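## Task

Scene 1: get the spice jar into the storage bin standing on the desk so that no part of the jar sticks out past the bin's rim. The bin must hold or carry nothing besides the jar, must stay upright and must remain almost entirely on the desk. The robot must release the jar and back away, and must itself stay upright and untilted. If anything only stays in place because the robot holds it at the end, the task is not done.

## Robot and tools

ROBOT. A wheeled base with a lifting column that carries a tilting head and two six-joint arms (left, right), each ending in a two-finger gripper. Shoulder height S = 0.90 m + column_m. Folded, the robot is 0.73 m long, 0.62 m wide, and its front is 0.40 m ahead of the column. The base drives forward/back and turns in place only; it cannot move sideways. Objects may occasionally get nudged by outside pushes.

FRAMES. Base frame: origin on the floor under the column, between the drive wheels; x forward, y left, z up, metres. left_hand and right_hand are reported in it: the point where the fingers meet (fingertips 8 mm further). The hand's z axis is the finger direction (quat_wxyz maps (0,0,1) onto it); its y axis runs along the opening. Odometry frame is the base frame as it was at scene start; base_odometry counts wheel turns only, so slip shows as travel. Heading is positive to the left.

TOOL execute_actions. Argument actions: a list holding one action or none (empty list = just read state and images). An action may contain:
- base: exactly one of {"translate_m": d}, a relative drive in metres from where the base last measured itself, forward positive, -3 to 3; or {"rotate_rad": d}, a relative turn in radians, counter-clockwise (left) positive, -3.2 to 3.2.
- joints: a dictionary by name of absolute targets (not offsets). column_m 0 to 0.8 m; head_tilt_rad -0.61 to 1.308 (positive tilts down); per arm, left_/right_ joint1_rad -2.879 to 2.879, joint2_rad 0 to 3.141, joint3_rad 0 to 3.019, joint4_rad -1.692 to 1.57, joint5_rad -1.57 to 1.57 (positive swings the hand to the robot's right), joint6_rad -2.094 to 2.094 (hand roll, positive clockwise viewed from behind), gripper_m 0 (closed) to 0.093 m fingertip gap. Both arms go in the same dictionary, each joint under its own key.
- speeds: optional caps for this action only, translate_m 0.05 to 0.8 m/s, rotate_rad 0.1 to 1 rad/s (defaults are the maximums). A base move needing over 8.667 s is refused; no action exceeds 15 s. Arms ignore speeds.
Argument cameras: list of names from cam_head_left, cam_head_right, cam_left_wrist, cam_right_wrist, nav_camera, or all; omitted/null means all, [] means none. Unknown keys or out-of-range values reject the call with no motion. Joints left out of an action may keep pushing at old targets.

TOOL wait: seconds 0 to 10; returns state and images without new commands.
TOOL zoom_image: camera name and region [x0, y0, x1, y1] in pixels of that camera's latest full image (origin top-left, at most 504x504).
TOOL read_manual: optional section "licences"; text only.
TOOL finished_scene: scene 1 or 2; ends that scene irreversibly and reports success, then gives the next task.

ARM GEOMETRY. With right_joint1_rad 1.57 (or left_joint1_rad -1.57) and joints 5, 6 at 0, the arm moves in a vertical plane pointing forward, 0.23 m beside the column. Let a = j2 - 0.35, b = 1.05 + j2 - j3, c = b - j4 (c = 1.57 means fingers straight down). The hand point sits 0.12 + 0.39 sin a + 0.38 cos b + 0.25 cos c ahead and S + 0.39 cos a - 0.38 sin b - 0.25 sin c up. Example: j2, j3, j4 = 0.93, 0.78, 0.14 gives 0.60 m ahead, 0.25 m below S. Reality tends to sag lower and nearer the column by up to 5 cm (about 12 cm with heavy or far loads); trust the reported hand positions. Reach is about 1 m from the shoulder. Light loads (under 0.3 kg) are fine out to 0.6 m ahead with fingers down. Small moves under about 0.03 rad (0.08 for joints 2, 3) may not register; for gentle contact step about 0.05 rad per call from the last target.

GRIPPER. Fingers 7 cm long; the housing is 10 cm wide, 7 cm thick; the wrist camera sticks 11 cm out on one side. To grasp, command an opening smaller than the object; off_target is then expected. An opening that stays 0.002 m or more above target means something is held.

RESULT LINES. base_status and joint_status: done, off_target (stopped short, may keep pushing), contact_stop (base or column hit something and now holds), time_out (arm blocked; it keeps a nearby target and keeps pushing). "joint command not followed" with a cause: line means a self-collision check withheld that arm's targets; back the moved joints off by 0.05 rad or more, or move the other arm away. joint_positions, left_hand/right_hand, motor_effort (wheels only, percent, peak in brackets), joint torques, base_tilt in degrees (forward and right positive), turned_by_wheels vs turned_by_imu (a mismatch over about 4 % and 0.05 rad means collision or slip), wheel_motors_off (1 = wheel drivers cut for 2 s after roughly 3 s of hard pushing), on_its_own (uncommanded behaviour; held at is a target), MOTOR HOT and OVER-TEMPERATURE FAULT lines.

COLUMN. When lowering, it halts with contact_stop once a hand or held item touches down, and then refuses further descent until raised 0.2 m. It may sink up to 0.15-0.2 m past the touch first.

AVOID. Dropping, slamming or shoving objects; knocking or tilting the bin; anything falling. Never let the arms collide or press on each other. Do not keep a blocked arm pushing (it overheats, worst with joint 5 far over): resend its reported positions as targets. If the base stalls, reverse 0.05 m before turning. Tables between 0.30 m high and 0.26 m below S can slide over the housing into the column. Below 0.4 m height, hands closer than 0.45 m ahead hit the housing; do not move arms with column_m under 0.3. Finish with the object released and the robot backed away.

Each tool is called after "Call:" as a command line: name --argument value for each argument, lists and objects as JSON in quotes; but a table of rows of numbers goes row by row, as --pt "numbers of a row", without its own name.

## Session

Call:
execute_actions --actions '[]'

Scene clock: 0.00 s.
Joint torques (N m, as the arm reports them, + toward a larger angle): no reading
base_odometry: x=+0.000 y=+0.000 heading=+0.000 (m, m, rad; odometry frame)
turned_by_wheels: +0.000 (rad since the last result)
turned_by_imu: +0.000 (rad since the last result)
base_tilt: forward=-0.2 right=+0.5 (deg)
base_status: not commanded
joint_positions: column_m=+0.557 head_tilt_rad=+0.865 left_joint1_rad=-1.572 left_joint2_rad=+0.866 left_joint3_rad=+0.392 left_joint4_rad=-0.968 left_joint5_rad=-0.019 left_joint6_rad=-0.049 left_gripper_m=+0.095 right_joint1_rad=+1.558 right_joint2_rad=+0.904 right_joint3_rad=+0.400 right_joint4_rad=-0.905 right_joint5_rad=-0.023 right_joint6_rad=-0.055 right_gripper_m=+0.095
joint_status: not commanded
wheel_motors_off: 0
motor_effort: left_wheel=+3 right_wheel=+0 (%)
left_hand: x=+0.1388 y=+0.2275 z=+1.2624 quat_wxyz=(+0.443, +0.017, -0.896, -0.019) (m; base frame)
right_hand: x=+0.1446 y=-0.2243 z=+1.2482 quat_wxyz=(+0.428, +0.014, -0.903, -0.019) (m; base frame)
pictures: cam_head_left, cam_head_right, cam_left_wrist, cam_right_wrist, nav_camera
Images, in order (width x height): cam_head_left 672x504, cam_head_right 672x504, cam_left_wrist 504x504, cam_right_wrist 504x504, nav_camera 672x504.

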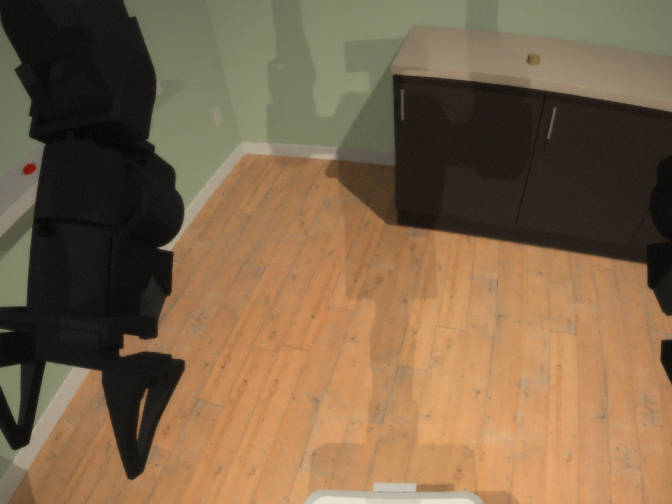

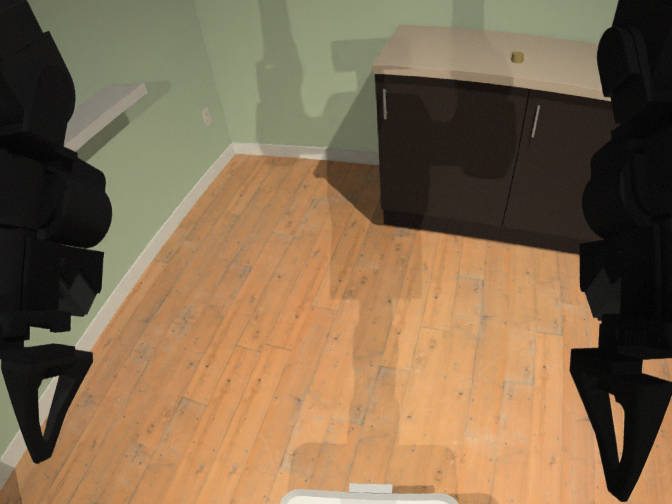

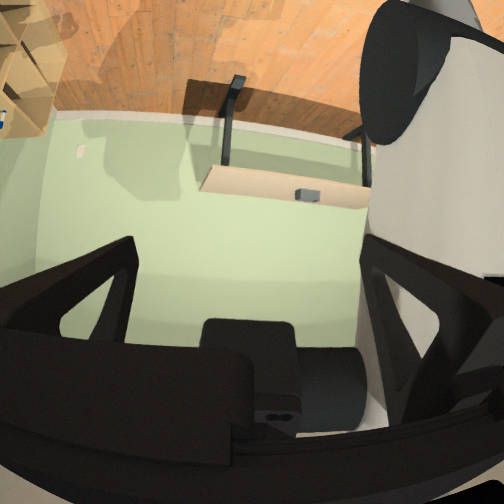

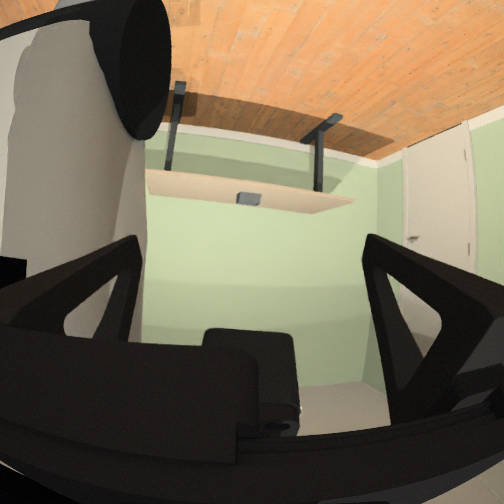

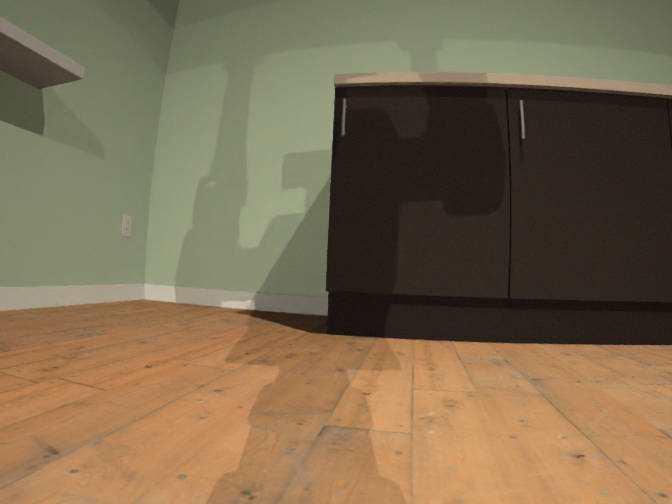

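Call:
zoom_image --camera "cam_head_left" --region '[460, 20, 620, 120]'

Call:
execute_actions --actions '[{"base":{"rotate_rad":1.6},"joints":{"head_tilt_rad":0.45}}]' --cameras '["cam_head_left"]'

Call:
execute_actions --actions '[{"base":{"rotate_rad":1.6}}]' --cameras '["cam_head_left"]'

Call:
execute_actions --actions '[{"base":{"rotate_rad":1.6}}]' --cameras '["cam_head_left"]'

Region (460, 20, 620, 120) of cam_head_left's 672x504 image, scaled by 3.150, with more detail than that image has; it fills the top 315 rows of this view, and the rest is white.

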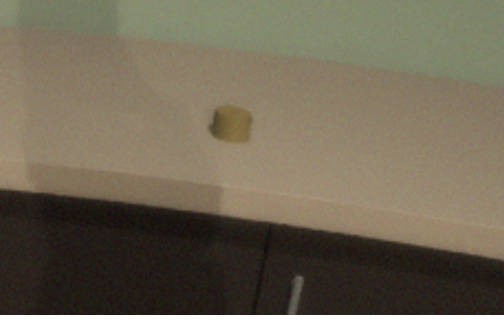

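Scene clock: 8.47 s.
Joint torques (N m, as the arm reports them, + toward a larger angle): left_arm=[-0.32 -7.32 -0.62 -1.18 -0.08 -0.05] | right_arm=[-0.13 -7.06 -1.34 -1.02 -0.14  0.2 ]
base_odometry: x=+0.000 y=+0.000 heading=+1.599 (m, m, rad; odometry frame)
turned_by_wheels: +1.599 (rad since the last result)
turned_by_imu: +1.578 (rad since the last result)
base_tilt: forward=-0.2 right=+0.6 (deg)
base_status: done
joint_positions: column_m=+0.557 head_tilt_rad=+0.468 left_joint1_rad=-1.572 left_joint2_rad=+0.866 left_joint3_rad=+0.392 left_joint4_rad=-0.968 left_joint5_rad=-0.019 left_joint6_rad=-0.049 left_gripper_m=+0.095 right_joint1_rad=+1.558 right_joint2_rad=+0.904 right_joint3_rad=+0.400 right_joint4_rad=-0.905 right_joint5_rad=-0.023 right_joint6_rad=-0.055 right_gripper_m=+0.095
joint_status: all done
wheel_motors_off: 0
motor_effort: left_wheel=-7(51) right_wheel=+8(39) (%)
left_hand: x=+0.1388 y=+0.2275 z=+1.2624 quat_wxyz=(+0.443, +0.017, -0.896, -0.019) (m; base frame)
right_hand: x=+0.1446 y=-0.2243 z=+1.2482 quat_wxyz=(+0.428, +0.014, -0.903, -0.019) (m; base frame)
pictures: cam_head_left
camera_calibration (this result's frames):
cam_head_left: T_world_to_cam=[[0.114928, -0.992312, -0.0459192, 0.0887435], [-0.382699, -0.0015713, -0.923872, 1.43817], [0.916697, 0.123752, -0.379937, 0.465209], [0, 0, 0, 1]] pos_world=[0.113733, 0.0327507, 1.50951]
Images, in order (width x height): cam_head_left 672x504.

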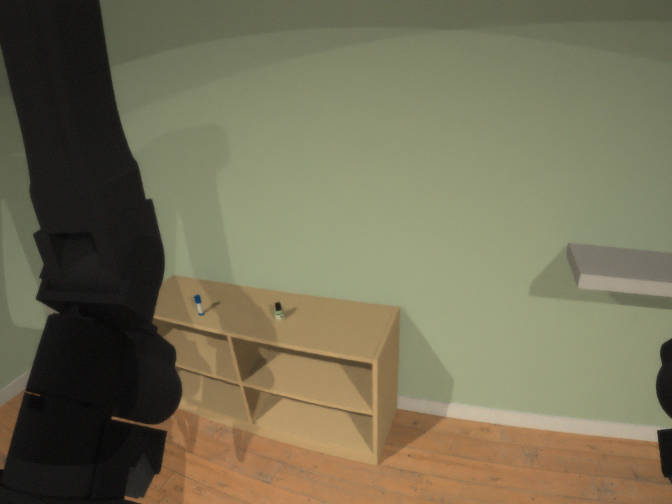

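Scene clock: 11.73 s.
Joint torques (N m, as the arm reports them, + toward a larger angle): left_arm=[-0.02 -7.93 -0.62 -1.25 -0.1  -0.04] | right_arm=[-0.06 -7.01 -1.28 -1.02 -0.14  0.2 ]
base_odometry: x=+0.000 y=+0.000 heading=-3.086 (m, m, rad; odometry frame)
turned_by_wheels: +1.598 (rad since the last result)
turned_by_imu: +1.579 (rad since the last result)
base_tilt: forward=-0.1 right=+0.6 (deg)
base_status: done
joint_positions: column_m=+0.557 head_tilt_rad=+0.468 left_joint1_rad=-1.572 left_joint2_rad=+0.866 left_joint3_rad=+0.392 left_joint4_rad=-0.968 left_joint5_rad=-0.019 left_joint6_rad=-0.049 left_gripper_m=+0.095 right_joint1_rad=+1.558 right_joint2_rad=+0.904 right_joint3_rad=+0.400 right_joint4_rad=-0.905 right_joint5_rad=-0.023 right_joint6_rad=-0.055 right_gripper_m=+0.095
joint_status: not commanded
wheel_motors_off: 0
motor_effort: left_wheel=-6(33) right_wheel=+8(33) (%)
left_hand: x=+0.1388 y=+0.2275 z=+1.2624 quat_wxyz=(+0.443, +0.017, -0.896, -0.019) (m; base frame)
right_hand: x=+0.1446 y=-0.2243 z=+1.2482 quat_wxyz=(+0.428, +0.014, -0.903, -0.019) (m; base frame)
pictures: cam_head_left
camera_calibration (this result's frames):
cam_head_left: T_world_to_cam=[[0.114928, -0.992312, -0.0459179, 0.0887414], [-0.382688, -0.0015713, -0.923876, 1.43818], [0.916701, 0.123752, -0.379926, 0.465192], [0, 0, 0, 1]] pos_world=[0.113733, 0.0327507, 1.50951]
Images, in order (width x height): cam_head_left 672x504.

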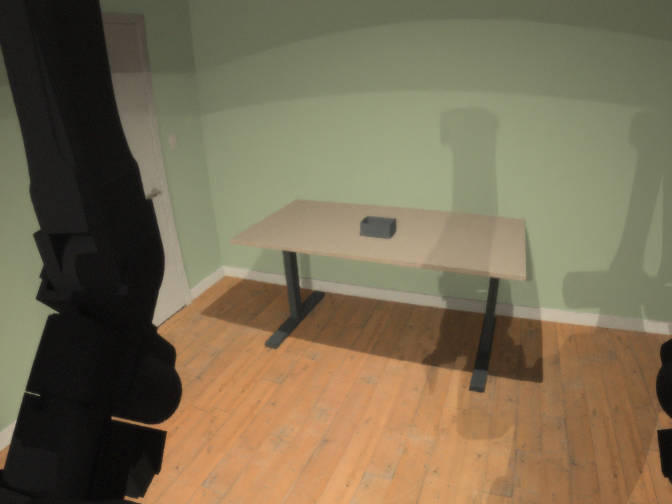

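Scene clock: 15.00 s.
Joint torques (N m, as the arm reports them, + toward a larger angle): left_arm=[ 0.09 -7.6  -0.38 -1.22 -0.1  -0.03] | right_arm=[-0.08 -7.07 -1.26 -1.   -0.14  0.2 ]
base_odometry: x=+0.000 y=+0.000 heading=-1.488 (m, m, rad; odometry frame)
turned_by_wheels: +1.598 (rad since the last result)
turned_by_imu: +1.579 (rad since the last result)
base_tilt: forward=-0.2 right=+0.5 (deg)
base_status: done
joint_positions: column_m=+0.557 head_tilt_rad=+0.468 left_joint1_rad=-1.572 left_joint2_rad=+0.866 left_joint3_rad=+0.392 left_joint4_rad=-0.968 left_joint5_rad=-0.019 left_joint6_rad=-0.049 left_gripper_m=+0.095 right_joint1_rad=+1.558 right_joint2_rad=+0.904 right_joint3_rad=+0.400 right_joint4_rad=-0.905 right_joint5_rad=-0.023 right_joint6_rad=-0.055 right_gripper_m=+0.095
joint_status: not commanded
wheel_motors_off: 0
motor_effort: left_wheel=-7(34) right_wheel=+7(32) (%)
left_hand: x=+0.1388 y=+0.2275 z=+1.2624 quat_wxyz=(+0.443, +0.017, -0.896, -0.019) (m; base frame)
right_hand: x=+0.1446 y=-0.2243 z=+1.2482 quat_wxyz=(+0.428, +0.014, -0.903, -0.019) (m; base frame)
pictures: cam_head_left
camera_calibration (this result's frames):
cam_head_left: T_world_to_cam=[[0.114929, -0.992312, -0.0459171, 0.0887402], [-0.382682, -0.0015713, -0.923879, 1.43818], [0.916704, 0.123752, -0.37992, 0.465182], [0, 0, 0, 1]] pos_world=[0.113733, 0.0327507, 1.50951]
Images, in order (width x height): cam_head_left 672x504.

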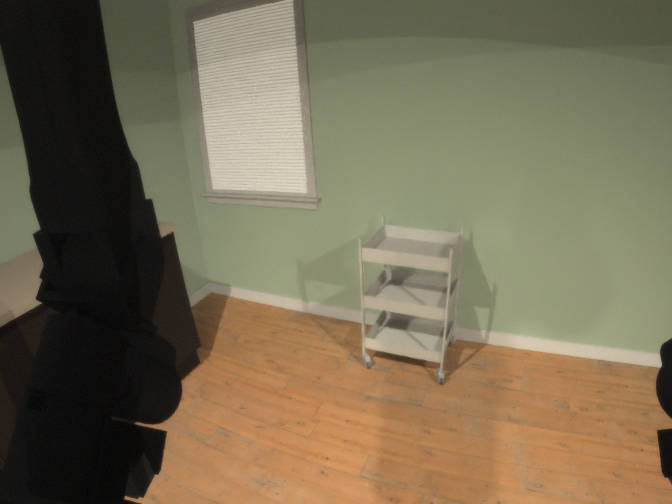

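Call:
execute_actions --actions '[{"base":{"rotate_rad":-3.068},"joints":{"head_tilt_rad":0.7}}]' --cameras '[]'

Call:
execute_actions --actions '[{"base":{"translate_m":0.6}}]' --cameras '["cam_head_left","cam_head_right"]'

Scene clock: 31.40 s.
Joint torques (N m, as the arm reports them, + toward a larger angle): left_arm=[-0.16 -7.42 -0.59 -1.05 -0.07 -0.07] | right_arm=[-0.11 -7.09 -1.32 -1.03 -0.14  0.2 ]
base_odometry: x=+0.000 y=+0.000 heading=+1.729 (m, m, rad; odometry frame)
turned_by_wheels: -3.067 (rad since the last result)
turned_by_imu: -3.028 (rad since the last result)
base_tilt: forward=-0.2 right=+0.5 (deg)
base_status: done
joint_positions: column_m=+0.557 head_tilt_rad=+0.702 left_joint1_rad=-1.572 left_joint2_rad=+0.866 left_joint3_rad=+0.392 left_joint4_rad=-0.968 left_joint5_rad=-0.019 left_joint6_rad=-0.049 left_gripper_m=+0.095 right_joint1_rad=+1.558 right_joint2_rad=+0.904 right_joint3_rad=+0.400 right_joint4_rad=-0.905 right_joint5_rad=-0.023 right_joint6_rad=-0.055 right_gripper_m=+0.095
joint_status: all done
wheel_motors_off: 0
motor_effort: left_wheel=+9(45) right_wheel=-7(43) (%)
left_hand: x=+0.1388 y=+0.2275 z=+1.2624 quat_wxyz=(+0.443, +0.017, -0.896, -0.019) (m; base frame)
right_hand: x=+0.1446 y=-0.2243 z=+1.2482 quat_wxyz=(+0.428, +0.014, -0.903, -0.019) (m; base frame)
pictures: none
No camera images: the call's "cameras" was empty. Leave "cameras" out to get every camera's image.

Scene clock: 34.20 s.
Joint torques (N m, as the arm reports them, + toward a larger angle): left_arm=[ 0.   -7.52 -0.72 -1.21 -0.07 -0.05] | right_arm=[-0.08 -7.16 -1.48 -1.02 -0.14  0.21]
base_odometry: x=-0.094 y=+0.593 heading=+1.729 (m, m, rad; odometry frame)
turned_by_wheels: +0.000 (rad since the last result)
turned_by_imu: -0.002 (rad since the last result)
base_tilt: forward=-0.2 right=+0.6 (deg)
base_status: done
joint_positions: column_m=+0.557 head_tilt_rad=+0.703 left_joint1_rad=-1.572 left_joint2_rad=+0.866 left_joint3_rad=+0.394 left_joint4_rad=-0.968 left_joint5_rad=-0.019 left_joint6_rad=-0.049 left_gripper_m=+0.095 right_joint1_rad=+1.558 right_joint2_rad=+0.904 right_joint3_rad=+0.402 right_joint4_rad=-0.905 right_joint5_rad=-0.023 right_joint6_rad=-0.055 right_gripper_m=+0.095
joint_status: not commanded
wheel_motors_off: 0
motor_effort: left_wheel=+0(65) right_wheel=+0(51) (%)
left_hand: x=+0.1399 y=+0.2275 z=+1.2621 quat_wxyz=(+0.442, +0.017, -0.897, -0.019) (m; base frame)
right_hand: x=+0.1459 y=-0.2243 z=+1.2478 quat_wxyz=(+0.427, +0.015, -0.904, -0.019) (m; base frame)
pictures: cam_head_left, cam_head_right
camera_calibration (this result's frames):
cam_head_left: T_world_to_cam=[[0.101101, -0.992312, -0.0713834, 0.128723], [-0.587026, -0.0015713, -0.809566, 1.27203], [0.80323, 0.123752, -0.582672, 0.783674], [0, 0, 0, 1]] pos_world=[0.104232, 0.0327507, 1.49561]
cam_head_right: T_world_to_cam=[[0.0950514, -0.99299, -0.0702574, 0.0555904], [-0.598797, -0.000651839, -0.800901, 1.26462], [0.79524, 0.118197, -0.594661, 0.80003], [0, 0, 0, 1]] pos_world=[0.115751, -0.0385358, 1.49249]
Images, in order (width x height): cam_head_left 672x504, cam_head_right 672x504.

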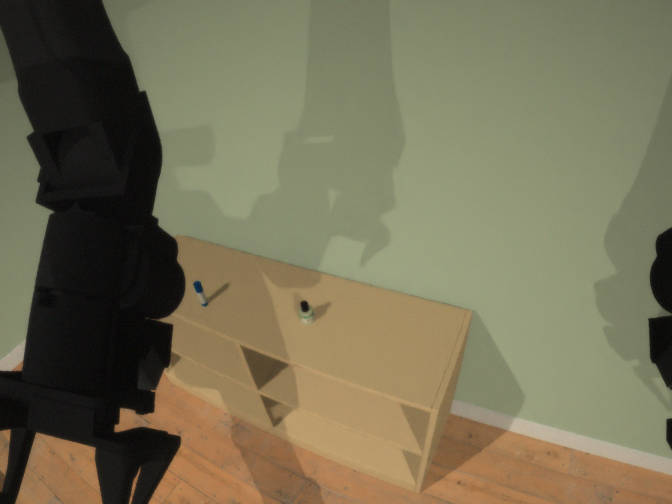

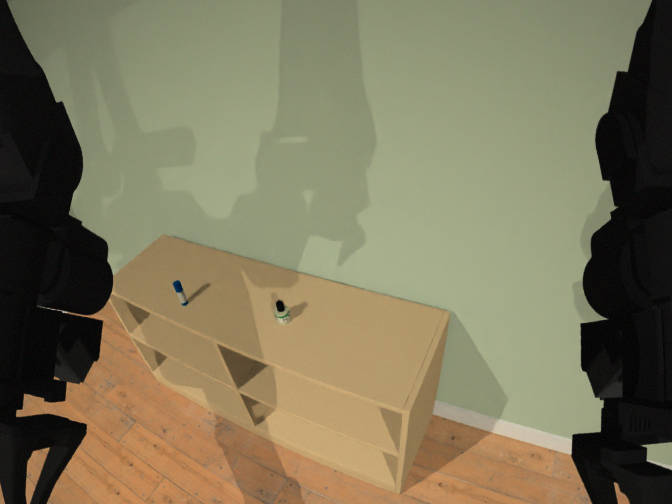

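Call:
zoom_image --camera "cam_head_left" --region '[180, 260, 360, 350]'

Region (180, 260, 360, 350) of cam_head_left's 672x504 image, scaled by 2.800, with more detail than that image has.

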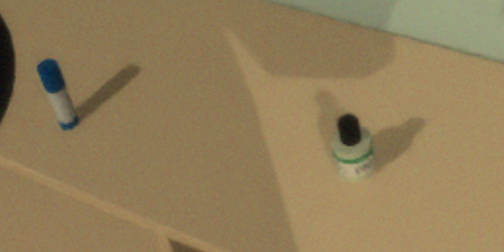

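Call:
zoom_image --camera "cam_head_left" --region '[275, 290, 335, 330]'

Call:
execute_actions --actions '[{"base":{"rotate_rad":-1.0},"joints":{"head_tilt_rad":0.3,"column_m":0.75}}]' --cameras '["cam_head_left","cam_head_right"]'

Region (275, 290, 335, 330) of cam_head_left's 672x504 image, scaled by 8.400, with more detail than that image has.

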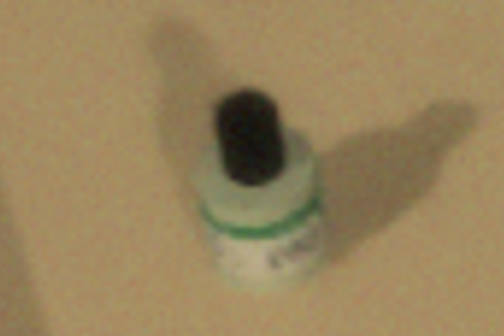

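Scene clock: 43.40 s.
Joint torques (N m, as the arm reports them, + toward a larger angle): left_arm=[-0.33 -7.7  -0.73 -1.13 -0.1  -0.03] | right_arm=[-0.11 -7.06 -1.47 -1.01 -0.14  0.2 ]
base_odometry: x=-0.094 y=+0.593 heading=+0.730 (m, m, rad; odometry frame)
turned_by_wheels: -0.998 (rad since the last result)
turned_by_imu: -0.984 (rad since the last result)
base_tilt: forward=-0.1 right=+0.5 (deg)
base_status: done
joint_positions: column_m=+0.750 head_tilt_rad=+0.319 left_joint1_rad=-1.572 left_joint2_rad=+0.866 left_joint3_rad=+0.394 left_joint4_rad=-0.968 left_joint5_rad=-0.019 left_joint6_rad=-0.049 left_gripper_m=+0.095 right_joint1_rad=+1.558 right_joint2_rad=+0.904 right_joint3_rad=+0.402 right_joint4_rad=-0.905 right_joint5_rad=-0.023 right_joint6_rad=-0.055 right_gripper_m=+0.095
joint_status: all done
wheel_motors_off: 0
motor_effort: left_wheel=+9(55) right_wheel=-8(60) (%)
left_hand: x=+0.1399 y=+0.2275 z=+1.4551 quat_wxyz=(+0.442, +0.017, -0.897, -0.019) (m; base frame)
right_hand: x=+0.1459 y=-0.2243 z=+1.4408 quat_wxyz=(+0.427, +0.015, -0.904, -0.019) (m; base frame)
pictures: cam_head_left, cam_head_right
camera_calibration (this result's frames):
cam_head_left: T_world_to_cam=[[0.12049, -0.992312, -0.0282668, 0.0666872], [-0.240644, -0.0015713, -0.970612, 1.69057], [0.963106, 0.123752, -0.238983, 0.291553], [0, 0, 0, 1]] pos_world=[0.117993, 0.0327507, 1.71244]
cam_head_right: T_world_to_cam=[[0.11446, -0.99299, -0.0294912, -0.00258321], [-0.254805, -0.000651839, -0.966992, 1.69036], [0.960194, 0.118197, -0.253093, 0.313651], [0, 0, 0, 1]] pos_world=[0.129841, -0.0385358, 1.71387]
Images, in order (width x height): cam_head_left 672x504, cam_head_right 672x504.

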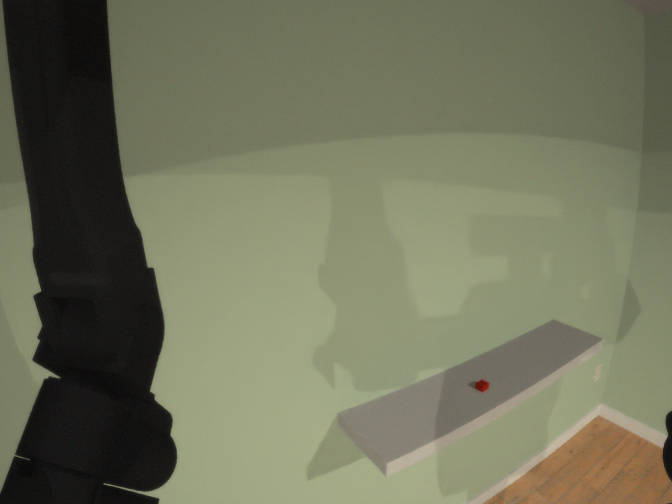

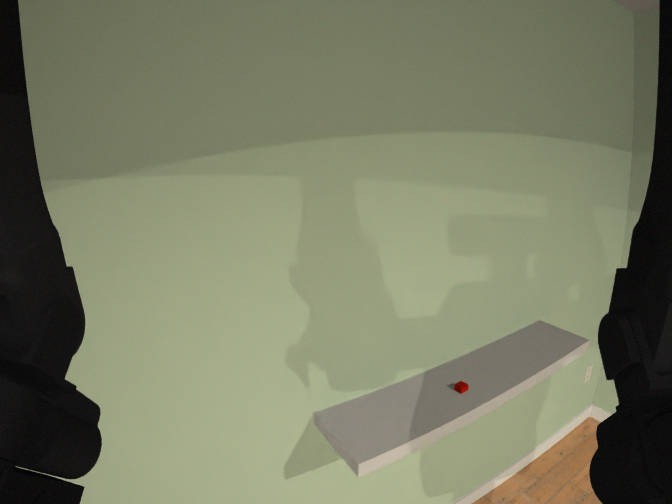

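Call:
execute_actions --actions '[{"base":{"rotate_rad":-1.3},"joints":{"head_tilt_rad":0.55}}]' --cameras '[]'

Call:
execute_actions --actions '[{"base":{"translate_m":1.1}}]' --cameras '["cam_head_left"]'

Call:
zoom_image --camera "cam_head_left" --region '[240, 150, 440, 350]'

Scene clock: 51.13 s.
Joint torques (N m, as the arm reports them, + toward a larger angle): left_arm=[-0.35 -7.84 -0.58 -1.23 -0.09 -0.04] | right_arm=[-0.09 -7.04 -1.49 -1.01 -0.14  0.2 ]
base_odometry: x=-0.094 y=+0.593 heading=-0.568 (m, m, rad; odometry frame)
turned_by_wheels: -1.298 (rad since the last result)
turned_by_imu: -1.283 (rad since the last result)
base_tilt: forward=-0.2 right=+0.5 (deg)
base_status: done
joint_positions: column_m=+0.750 head_tilt_rad=+0.554 left_joint1_rad=-1.572 left_joint2_rad=+0.866 left_joint3_rad=+0.394 left_joint4_rad=-0.968 left_joint5_rad=-0.019 left_joint6_rad=-0.049 left_gripper_m=+0.095 right_joint1_rad=+1.558 right_joint2_rad=+0.904 right_joint3_rad=+0.402 right_joint4_rad=-0.905 right_joint5_rad=-0.023 right_joint6_rad=-0.055 right_gripper_m=+0.095
joint_status: all done
wheel_motors_off: 0
motor_effort: left_wheel=+7(33) right_wheel=-8(33) (%)
left_hand: x=+0.1399 y=+0.2275 z=+1.4551 quat_wxyz=(+0.442, +0.017, -0.897, -0.019) (m; base frame)
right_hand: x=+0.1459 y=-0.2243 z=+1.4408 quat_wxyz=(+0.427, +0.015, -0.904, -0.019) (m; base frame)
pictures: none
No camera images: the call's "cameras" was empty. Leave "cameras" out to get every camera's image.

Scene clock: 54.80 s.
Joint torques (N m, as the arm reports them, + toward a larger angle): left_arm=[-0.4  -7.77 -0.61 -1.12 -0.09 -0.04] | right_arm=[-0.09 -7.11 -1.34 -1.05 -0.14  0.21]
base_odometry: x=+0.833 y=+0.001 heading=-0.568 (m, m, rad; odometry frame)
turned_by_wheels: +0.000 (rad since the last result)
turned_by_imu: -0.003 (rad since the last result)
base_tilt: forward=-0.2 right=+0.5 (deg)
base_status: done
joint_positions: column_m=+0.750 head_tilt_rad=+0.554 left_joint1_rad=-1.572 left_joint2_rad=+0.866 left_joint3_rad=+0.394 left_joint4_rad=-0.968 left_joint5_rad=-0.019 left_joint6_rad=-0.049 left_gripper_m=+0.095 right_joint1_rad=+1.558 right_joint2_rad=+0.904 right_joint3_rad=+0.401 right_joint4_rad=-0.905 right_joint5_rad=-0.023 right_joint6_rad=-0.055 right_gripper_m=+0.095
joint_status: not commanded
wheel_motors_off: 0
motor_effort: left_wheel=+0(65) right_wheel=+1(54) (%)
left_hand: x=+0.1395 y=+0.2275 z=+1.4553 quat_wxyz=(+0.442, +0.017, -0.896, -0.019) (m; base frame)
right_hand: x=+0.1455 y=-0.2243 z=+1.4410 quat_wxyz=(+0.428, +0.014, -0.904, -0.019) (m; base frame)
pictures: cam_head_left
camera_calibration (this result's frames):
cam_head_left: T_world_to_cam=[[0.110577, -0.992312, -0.0555852, 0.114605], [-0.460351, -0.0015713, -0.887736, 1.55768], [0.880824, 0.123752, -0.456985, 0.674099], [0, 0, 0, 1]] pos_world=[0.110646, 0.0327507, 1.69724]
Images, in order (width x height): cam_head_left 672x504.

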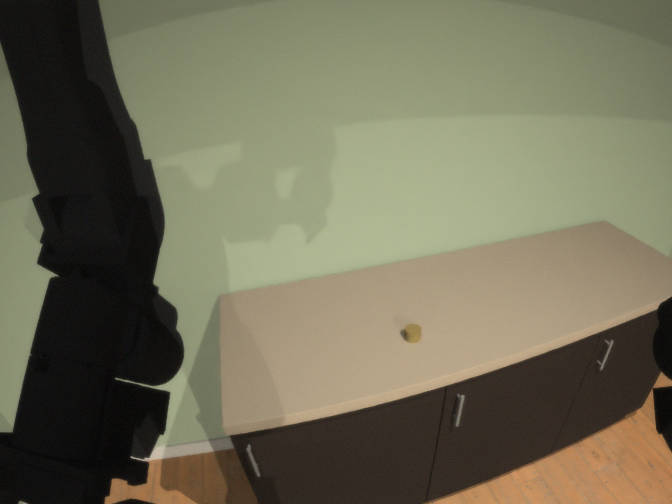

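Region (240, 150, 440, 350) of cam_head_left's 672x504 image, scaled by 2.520, with more detail than that image has.

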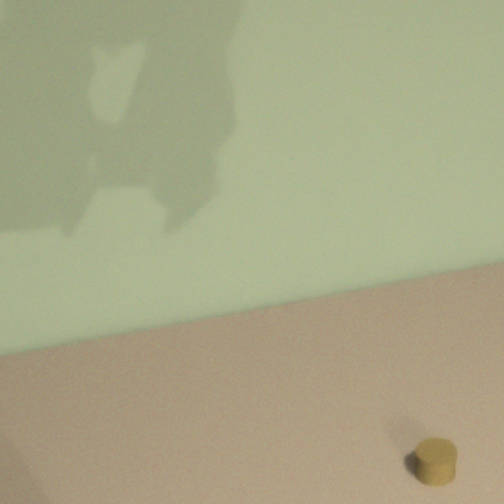

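Call:
execute_actions --actions '[{"base":{"rotate_rad":-3.095},"joints":{"head_tilt_rad":0.8,"column_m":0.5}}]' --cameras '[]'

Call:
execute_actions --actions '[{"base":{"translate_m":1.36}}]' --cameras '[]'

Call:
execute_actions --actions '[{"base":{"rotate_rad":-1.305}}]' --cameras '["cam_head_left"]'

Scene clock: 74.80 s.
Joint torques (N m, as the arm reports them, + toward a larger angle): left_arm=[ 0.06 -7.41 -0.63 -1.34 -0.05 -0.03] | right_arm=[-0.12 -7.04 -1.48 -1.02 -0.14  0.2 ]
base_odometry: x=+0.833 y=+0.001 heading=+2.622 (m, m, rad; odometry frame)
turned_by_wheels: -3.093 (rad since the last result)
turned_by_imu: -3.054 (rad since the last result)
base_tilt: forward=-0.1 right=+0.5 (deg)
base_status: done
joint_positions: column_m=+0.500 head_tilt_rad=+0.802 left_joint1_rad=-1.572 left_joint2_rad=+0.866 left_joint3_rad=+0.394 left_joint4_rad=-0.968 left_joint5_rad=-0.019 left_joint6_rad=-0.049 left_gripper_m=+0.095 right_joint1_rad=+1.558 right_joint2_rad=+0.904 right_joint3_rad=+0.401 right_joint4_rad=-0.905 right_joint5_rad=-0.023 right_joint6_rad=-0.055 right_gripper_m=+0.095
joint_status: all done
wheel_motors_off: 0
motor_effort: left_wheel=+7(59) right_wheel=-7(61) (%)
left_hand: x=+0.1395 y=+0.2275 z=+1.2054 quat_wxyz=(+0.442, +0.017, -0.896, -0.019) (m; base frame)
right_hand: x=+0.1455 y=-0.2243 z=+1.1911 quat_wxyz=(+0.428, +0.014, -0.904, -0.019) (m; base frame)
pictures: none
No camera images: the call's "cameras" was empty. Leave "cameras" out to get every camera's image.

Scene clock: 78.70 s.
Joint torques (N m, as the arm reports them, + toward a larger angle): left_arm=[-0.15 -7.44 -0.43 -1.26 -0.07 -0.04] | right_arm=[-0.13 -7.13 -1.39 -1.   -0.14  0.21]
base_odometry: x=-0.347 y=+0.676 heading=+2.622 (m, m, rad; odometry frame)
turned_by_wheels: +0.000 (rad since the last result)
turned_by_imu: -0.004 (rad since the last result)
base_tilt: forward=-0.1 right=+0.6 (deg)
base_status: done
joint_positions: column_m=+0.500 head_tilt_rad=+0.802 left_joint1_rad=-1.572 left_joint2_rad=+0.866 left_joint3_rad=+0.392 left_joint4_rad=-0.968 left_joint5_rad=-0.019 left_joint6_rad=-0.049 left_gripper_m=+0.095 right_joint1_rad=+1.558 right_joint2_rad=+0.904 right_joint3_rad=+0.401 right_joint4_rad=-0.905 right_joint5_rad=-0.023 right_joint6_rad=-0.055 right_gripper_m=+0.095
joint_status: not commanded
wheel_motors_off: 0
motor_effort: left_wheel=-1(66) right_wheel=+0(55) (%)
left_hand: x=+0.1388 y=+0.2275 z=+1.2056 quat_wxyz=(+0.443, +0.017, -0.896, -0.019) (m; base frame)
right_hand: x=+0.1450 y=-0.2243 z=+1.1912 quat_wxyz=(+0.428, +0.014, -0.904, -0.019) (m; base frame)
pictures: none
No camera images: the call's "cameras" was empty. Leave "cameras" out to get every camera's image.

Scene clock: 81.60 s.
Joint torques (N m, as the arm reports them, + toward a larger angle): left_arm=[-0.14 -7.61 -0.64 -1.2  -0.11 -0.06] | right_arm=[-0.07 -7.08 -1.37 -1.01 -0.14  0.2 ]
base_odometry: x=-0.347 y=+0.676 heading=+1.318 (m, m, rad; odometry frame)
turned_by_wheels: -1.304 (rad since the last result)
turned_by_imu: -1.286 (rad since the last result)
base_tilt: forward=-0.2 right=+0.5 (deg)
base_status: done
joint_positions: column_m=+0.500 head_tilt_rad=+0.802 left_joint1_rad=-1.572 left_joint2_rad=+0.866 left_joint3_rad=+0.392 left_joint4_rad=-0.968 left_joint5_rad=-0.019 left_joint6_rad=-0.049 left_gripper_m=+0.095 right_joint1_rad=+1.558 right_joint2_rad=+0.904 right_joint3_rad=+0.401 right_joint4_rad=-0.905 right_joint5_rad=-0.023 right_joint6_rad=-0.055 right_gripper_m=+0.095
joint_status: not commanded
wheel_motors_off: 0
motor_effort: left_wheel=+7(56) right_wheel=-9(59) (%)
left_hand: x=+0.1388 y=+0.2275 z=+1.2056 quat_wxyz=(+0.443, +0.017, -0.896, -0.019) (m; base frame)
right_hand: x=+0.1450 y=-0.2243 z=+1.1912 quat_wxyz=(+0.428, +0.014, -0.904, -0.019) (m; base frame)
pictures: cam_head_left
camera_calibration (this result's frames):
cam_head_left: T_world_to_cam=[[0.093531, -0.992312, -0.0810489, 0.139409], [-0.664347, -0.0015713, -0.747423, 1.13756], [0.741549, 0.123752, -0.659386, 0.867657], [0, 0, 0, 1]] pos_world=[0.0992841, 0.0327507, 1.43366]
Images, in order (width x height): cam_head_left 672x504.

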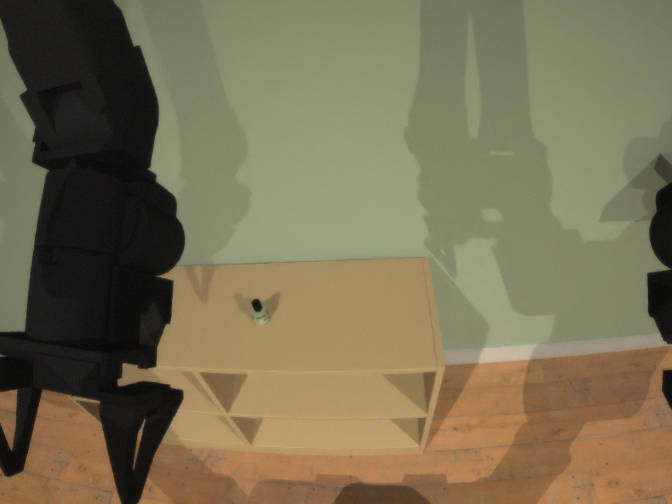

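Call:
execute_actions --actions '[{"base":{"rotate_rad":0.125},"joints":{"column_m":0.58,"left_joint1_rad":-1.57,"left_joint2_rad":1.52,"left_joint3_rad":1.38,"left_joint4_rad":-0.38,"left_joint5_rad":0,"left_joint6_rad":0,"head_tilt_rad":0.9}}]' --cameras '["cam_head_left","cam_left_wrist"]'

Scene clock: 92.97 s.
Joint torques (N m, as the arm reports them, + toward a larger angle): left_arm=[ -0.35 -18.54   3.29   1.14   0.02   0.01] | right_arm=[-0.1  -7.12 -1.3  -1.   -0.14  0.21]
base_odometry: x=-0.347 y=+0.676 heading=+1.442 (m, m, rad; odometry frame)
turned_by_wheels: +0.123 (rad since the last result)
turned_by_imu: +0.122 (rad since the last result)
base_tilt: forward=-0.1 right=+0.5 (deg)
base_status: done
joint_positions: column_m=+0.580 head_tilt_rad=+0.901 left_joint1_rad=-1.572 left_joint2_rad=+1.517 left_joint3_rad=+1.378 left_joint4_rad=-0.386 left_joint5_rad=-0.003 left_joint6_rad=-0.005 left_gripper_m=+0.095 right_joint1_rad=+1.558 right_joint2_rad=+0.904 right_joint3_rad=+0.401 right_joint4_rad=-0.905 right_joint5_rad=-0.023 right_joint6_rad=-0.055 right_gripper_m=+0.095
joint_status: all done
wheel_motors_off: 0
motor_effort: left_wheel=-11(24) right_wheel=+11(28) (%)
left_hand: x=+0.6213 y=+0.2241 z=+1.0319 quat_wxyz=(+0.001, +0.002, -1.000, -0.001) (m; base frame)
right_hand: x=+0.1450 y=-0.2243 z=+1.2711 quat_wxyz=(+0.428, +0.014, -0.904, -0.019) (m; base frame)
pictures: cam_head_left, cam_left_wrist
camera_calibration (this result's frames):
cam_head_left: T_world_to_cam=[[0.0851254, -0.992312, -0.0898367, 0.160062], [-0.734491, -0.0015713, -0.678617, 1.09301], [0.673258, 0.123752, -0.728978, 1.0327], [0, 0, 0, 1]] pos_world=[0.0939046, 0.0327507, 1.50893]
cam_left_wrist: T_world_to_cam=[[-0.00627119, -0.999968, 0.00494448, 0.220098], [-0.807717, 0.00798045, 0.589517, -0.103378], [-0.589537, -0.00029677, -0.807741, 1.32162], [0, 0, 0, 1]] pos_world=[0.697025, 0.221308, 1.12738]
Images, in order (width x height): cam_head_left 672x504, cam_left_wrist 504x504.

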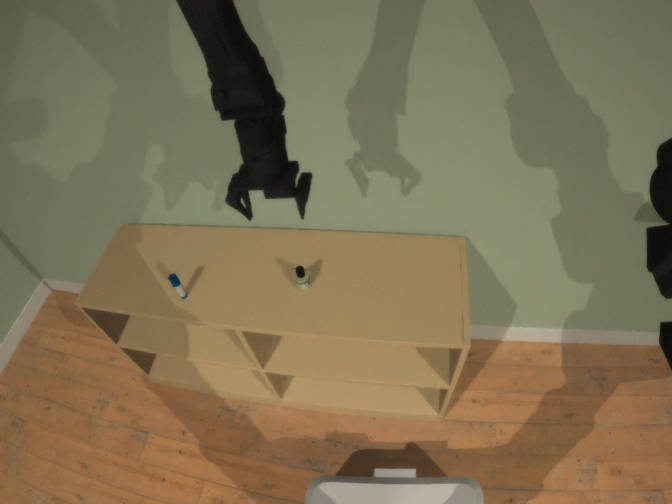

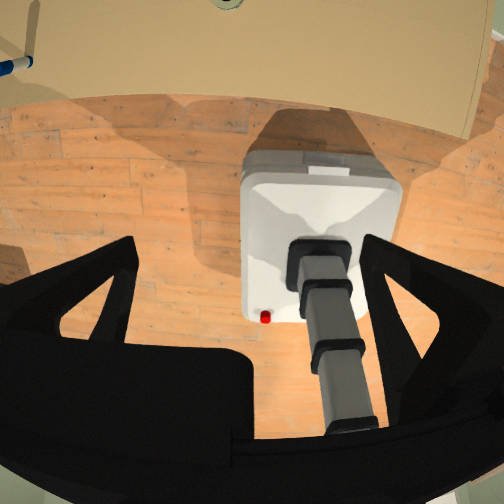

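Call:
execute_actions --actions '[{"base":{"translate_m":0.085},"joints":{"column_m":0.42,"left_joint1_rad":-1.53}}]' --cameras '["cam_head_left","cam_left_wrist"]'

Scene clock: 101.10 s.
Joint torques (N m, as the arm reports them, + toward a larger angle): left_arm=[  0.41 -18.53   3.3    1.16  -0.04   0.02] | right_arm=[-0.11 -7.02 -1.4  -1.02 -0.14  0.21]
base_odometry: x=-0.336 y=+0.760 heading=+1.439 (m, m, rad; odometry frame)
turned_by_wheels: -0.002 (rad since the last result)
turned_by_imu: -0.003 (rad since the last result)
base_tilt: forward=-0.1 right=+0.5 (deg)
base_status: done
joint_positions: column_m=+0.420 head_tilt_rad=+0.901 left_joint1_rad=-1.529 left_joint2_rad=+1.517 left_joint3_rad=+1.378 left_joint4_rad=-0.386 left_joint5_rad=-0.002 left_joint6_rad=-0.005 left_gripper_m=+0.095 right_joint1_rad=+1.558 right_joint2_rad=+0.904 right_joint3_rad=+0.401 right_joint4_rad=-0.905 right_joint5_rad=-0.023 right_joint6_rad=-0.055 right_gripper_m=+0.095
joint_status: all done
wheel_motors_off: 0
motor_effort: left_wheel=-4(56) right_wheel=+2(68) (%)
left_hand: x=+0.6207 y=+0.2527 z=+0.8725 quat_wxyz=(+0.001, +0.013, -1.000, -0.019) (m; base frame)
right_hand: x=+0.1455 y=-0.2243 z=+1.1111 quat_wxyz=(+0.428, +0.014, -0.904, -0.019) (m; base frame)
pictures: cam_head_left, cam_left_wrist
camera_calibration (this result's frames):
cam_head_left: T_world_to_cam=[[0.0850652, -0.992312, -0.0898937, 0.145783], [-0.734946, -0.0015713, -0.678124, 0.983843], [0.67277, 0.123752, -0.729429, 0.916812], [0, 0, 0, 1]] pos_world=[0.0938664, 0.0327507, 1.34902]
cam_left_wrist: T_world_to_cam=[[0.0154718, -0.99937, -0.0319457, 0.268002], [-0.807242, -0.0313376, 0.589387, -0.000286927], [-0.590017, 0.0166691, -0.807219, 1.1881], [0, 0, 0, 1]] pos_world=[0.696623, 0.248019, 0.967789]
Images, in order (width x height): cam_head_left 672x504, cam_left_wrist 504x504.

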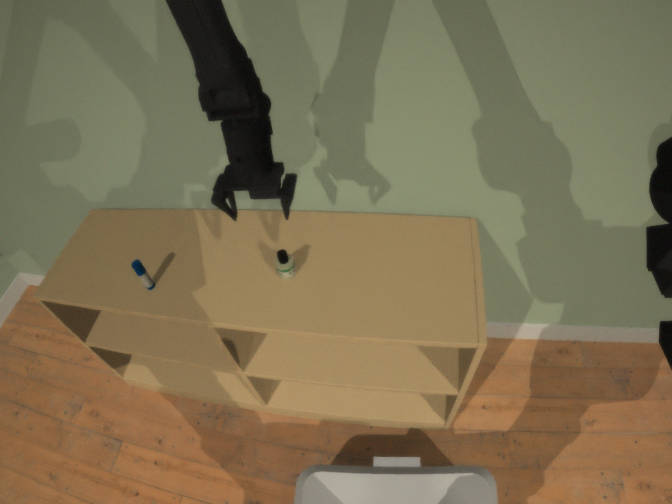

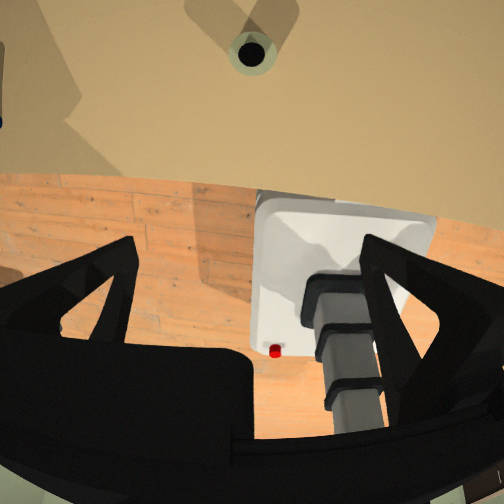

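Call:
execute_actions --actions '[{"base":{"translate_m":0.07}}]' --cameras '[]'

Call:
execute_actions --actions '[{"joints":{"column_m":0.34}}]' --cameras '["cam_head_left","cam_left_wrist"]'

Scene clock: 108.30 s.
Joint torques (N m, as the arm reports them, + toward a larger angle): left_arm=[ -0.07 -18.24   3.29   1.07  -0.04  -0.02] | right_arm=[-0.1  -7.01 -1.45 -1.07 -0.14  0.2 ]
base_odometry: x=-0.327 y=+0.830 heading=+1.437 (m, m, rad; odometry frame)
turned_by_wheels: -0.002 (rad since the last result)
turned_by_imu: -0.003 (rad since the last result)
base_tilt: forward=-0.1 right=+0.5 (deg)
base_status: done
joint_positions: column_m=+0.420 head_tilt_rad=+0.902 left_joint1_rad=-1.529 left_joint2_rad=+1.517 left_joint3_rad=+1.377 left_joint4_rad=-0.385 left_joint5_rad=-0.002 left_joint6_rad=-0.005 left_gripper_m=+0.095 right_joint1_rad=+1.558 right_joint2_rad=+0.904 right_joint3_rad=+0.402 right_joint4_rad=-0.905 right_joint5_rad=-0.023 right_joint6_rad=-0.055 right_gripper_m=+0.095
joint_status: not commanded
wheel_motors_off: 0
motor_effort: left_wheel=-2(60) right_wheel=+1(70) (%)
left_hand: x=+0.6206 y=+0.2527 z=+0.8724 quat_wxyz=(+0.001, +0.013, -1.000, -0.019) (m; base frame)
right_hand: x=+0.1459 y=-0.2243 z=+1.1109 quat_wxyz=(+0.427, +0.015, -0.904, -0.019) (m; base frame)
pictures: none
No camera images: the call's "cameras" was empty. Leave "cameras" out to get every camera's image.

Scene clock: 109.93 s.
Joint torques (N m, as the arm reports them, + toward a larger angle): left_arm=[  0.48 -18.06   3.28   1.09  -0.06  -0.01] | right_arm=[-0.11 -7.06 -1.45 -1.01 -0.14  0.21]
base_odometry: x=-0.327 y=+0.830 heading=+1.437 (m, m, rad; odometry frame)
turned_by_wheels: +0.000 (rad since the last result)
turned_by_imu: +0.000 (rad since the last result)
base_tilt: forward=-0.1 right=+0.5 (deg)
base_status: not commanded
joint_positions: column_m=+0.340 head_tilt_rad=+0.902 left_joint1_rad=-1.529 left_joint2_rad=+1.517 left_joint3_rad=+1.377 left_joint4_rad=-0.385 left_joint5_rad=-0.002 left_joint6_rad=-0.005 left_gripper_m=+0.095 right_joint1_rad=+1.558 right_joint2_rad=+0.904 right_joint3_rad=+0.402 right_joint4_rad=-0.905 right_joint5_rad=-0.023 right_joint6_rad=-0.055 right_gripper_m=+0.095
joint_status: all done
wheel_motors_off: 0
motor_effort: left_wheel=-2(3) right_wheel=+3(3) (%)
left_hand: x=+0.6206 y=+0.2527 z=+0.7924 quat_wxyz=(+0.001, +0.013, -1.000, -0.019) (m; base frame)
right_hand: x=+0.1459 y=-0.2243 z=+1.0310 quat_wxyz=(+0.427, +0.015, -0.904, -0.019) (m; base frame)
pictures: cam_head_left, cam_left_wrist
camera_calibration (this result's frames):
cam_head_left: T_world_to_cam=[[0.0850469, -0.992312, -0.089911, 0.138617], [-0.735084, -0.0015713, -0.677974, 0.929415], [0.672621, 0.123752, -0.729566, 0.858662], [0, 0, 0, 1]] pos_world=[0.0938547, 0.0327507, 1.26903]
cam_left_wrist: T_world_to_cam=[[0.0154718, -0.99937, -0.0319457, 0.265446], [-0.807242, -0.0313376, 0.589387, 0.0467753], [-0.590017, 0.0166691, -0.807219, 1.12342], [0, 0, 0, 1]] pos_world=[0.696488, 0.248018, 0.887755]
Images, in order (width x height): cam_head_left 672x504, cam_left_wrist 504x504.

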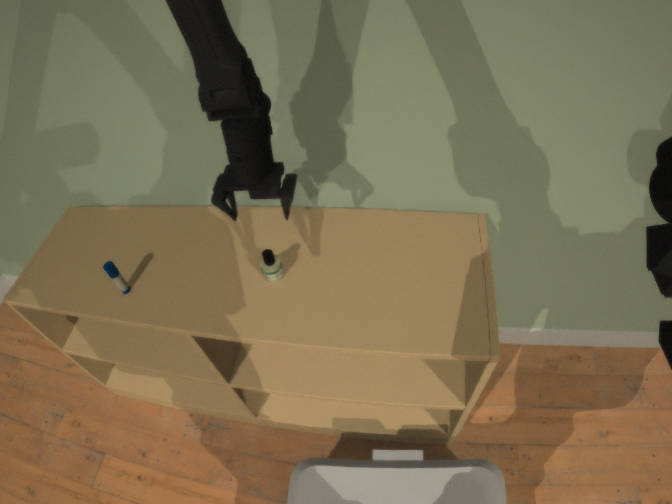

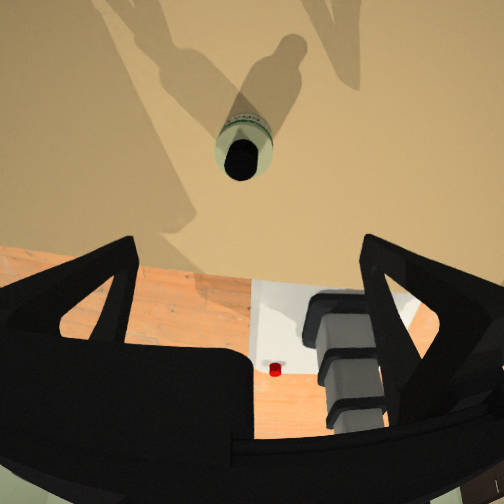

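Call:
execute_actions --actions '[{"joints":{"column_m":0.23}}]' --cameras '["cam_head_left","cam_left_wrist"]'

Scene clock: 120.63 s.
Joint torques (N m, as the arm reports them, + toward a larger angle): left_arm=[  0.1  -18.31   3.43   1.05  -0.03   0.  ] | right_arm=[-0.12 -7.06 -1.46 -1.02 -0.14  0.2 ]
base_odometry: x=-0.327 y=+0.830 heading=+1.437 (m, m, rad; odometry frame)
turned_by_wheels: +0.000 (rad since the last result)
turned_by_imu: +0.000 (rad since the last result)
base_tilt: forward=-0.1 right=+0.5 (deg)
base_status: not commanded
joint_positions: column_m=+0.230 head_tilt_rad=+0.902 left_joint1_rad=-1.529 left_joint2_rad=+1.517 left_joint3_rad=+1.377 left_joint4_rad=-0.385 left_joint5_rad=-0.002 left_joint6_rad=-0.005 left_gripper_m=+0.095 right_joint1_rad=+1.558 right_joint2_rad=+0.904 right_joint3_rad=+0.402 right_joint4_rad=-0.905 right_joint5_rad=-0.023 right_joint6_rad=-0.055 right_gripper_m=+0.095
joint_status: all done
wheel_motors_off: 0
motor_effort: left_wheel=-1(4) right_wheel=+2(2) (%)
left_hand: x=+0.6206 y=+0.2527 z=+0.6824 quat_wxyz=(+0.001, +0.013, -1.000, -0.019) (m; base frame)
right_hand: x=+0.1459 y=-0.2243 z=+0.9210 quat_wxyz=(+0.427, +0.015, -0.904, -0.019) (m; base frame)
pictures: cam_head_left, cam_left_wrist
camera_calibration (this result's frames):
cam_head_left: T_world_to_cam=[[0.0850469, -0.992312, -0.089911, 0.128726], [-0.735084, -0.0015713, -0.677974, 0.854835], [0.672621, 0.123752, -0.729566, 0.778407], [0, 0, 0, 1]] pos_world=[0.0938547, 0.0327507, 1.15903]
cam_left_wrist: T_world_to_cam=[[0.0154718, -0.99937, -0.0319457, 0.261932], [-0.807242, -0.0313376, 0.589387, 0.11161], [-0.590017, 0.0166691, -0.807219, 1.03462], [0, 0, 0, 1]] pos_world=[0.696488, 0.248018, 0.77775]
Images, in order (width x height): cam_head_left 672x504, cam_left_wrist 504x504.

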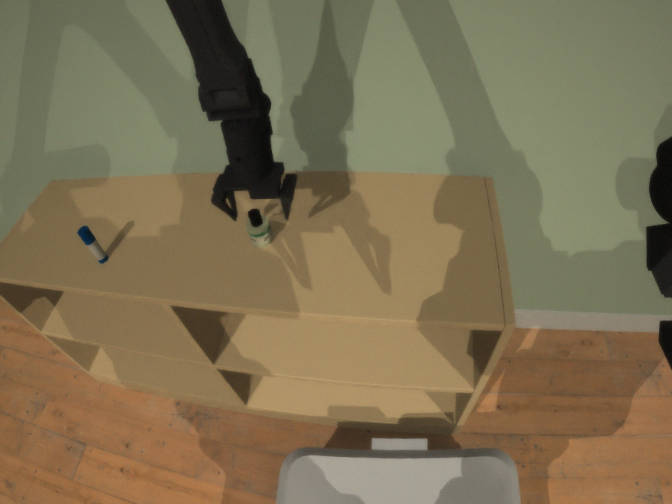

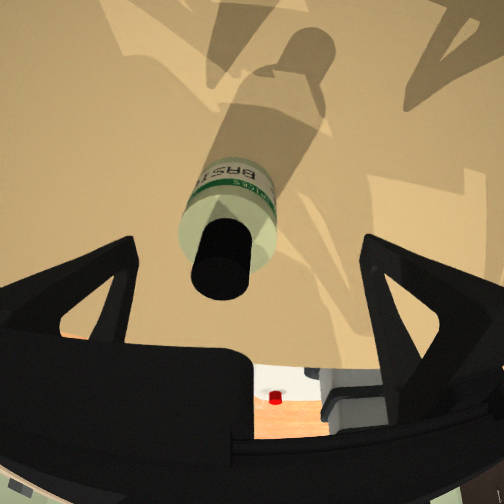

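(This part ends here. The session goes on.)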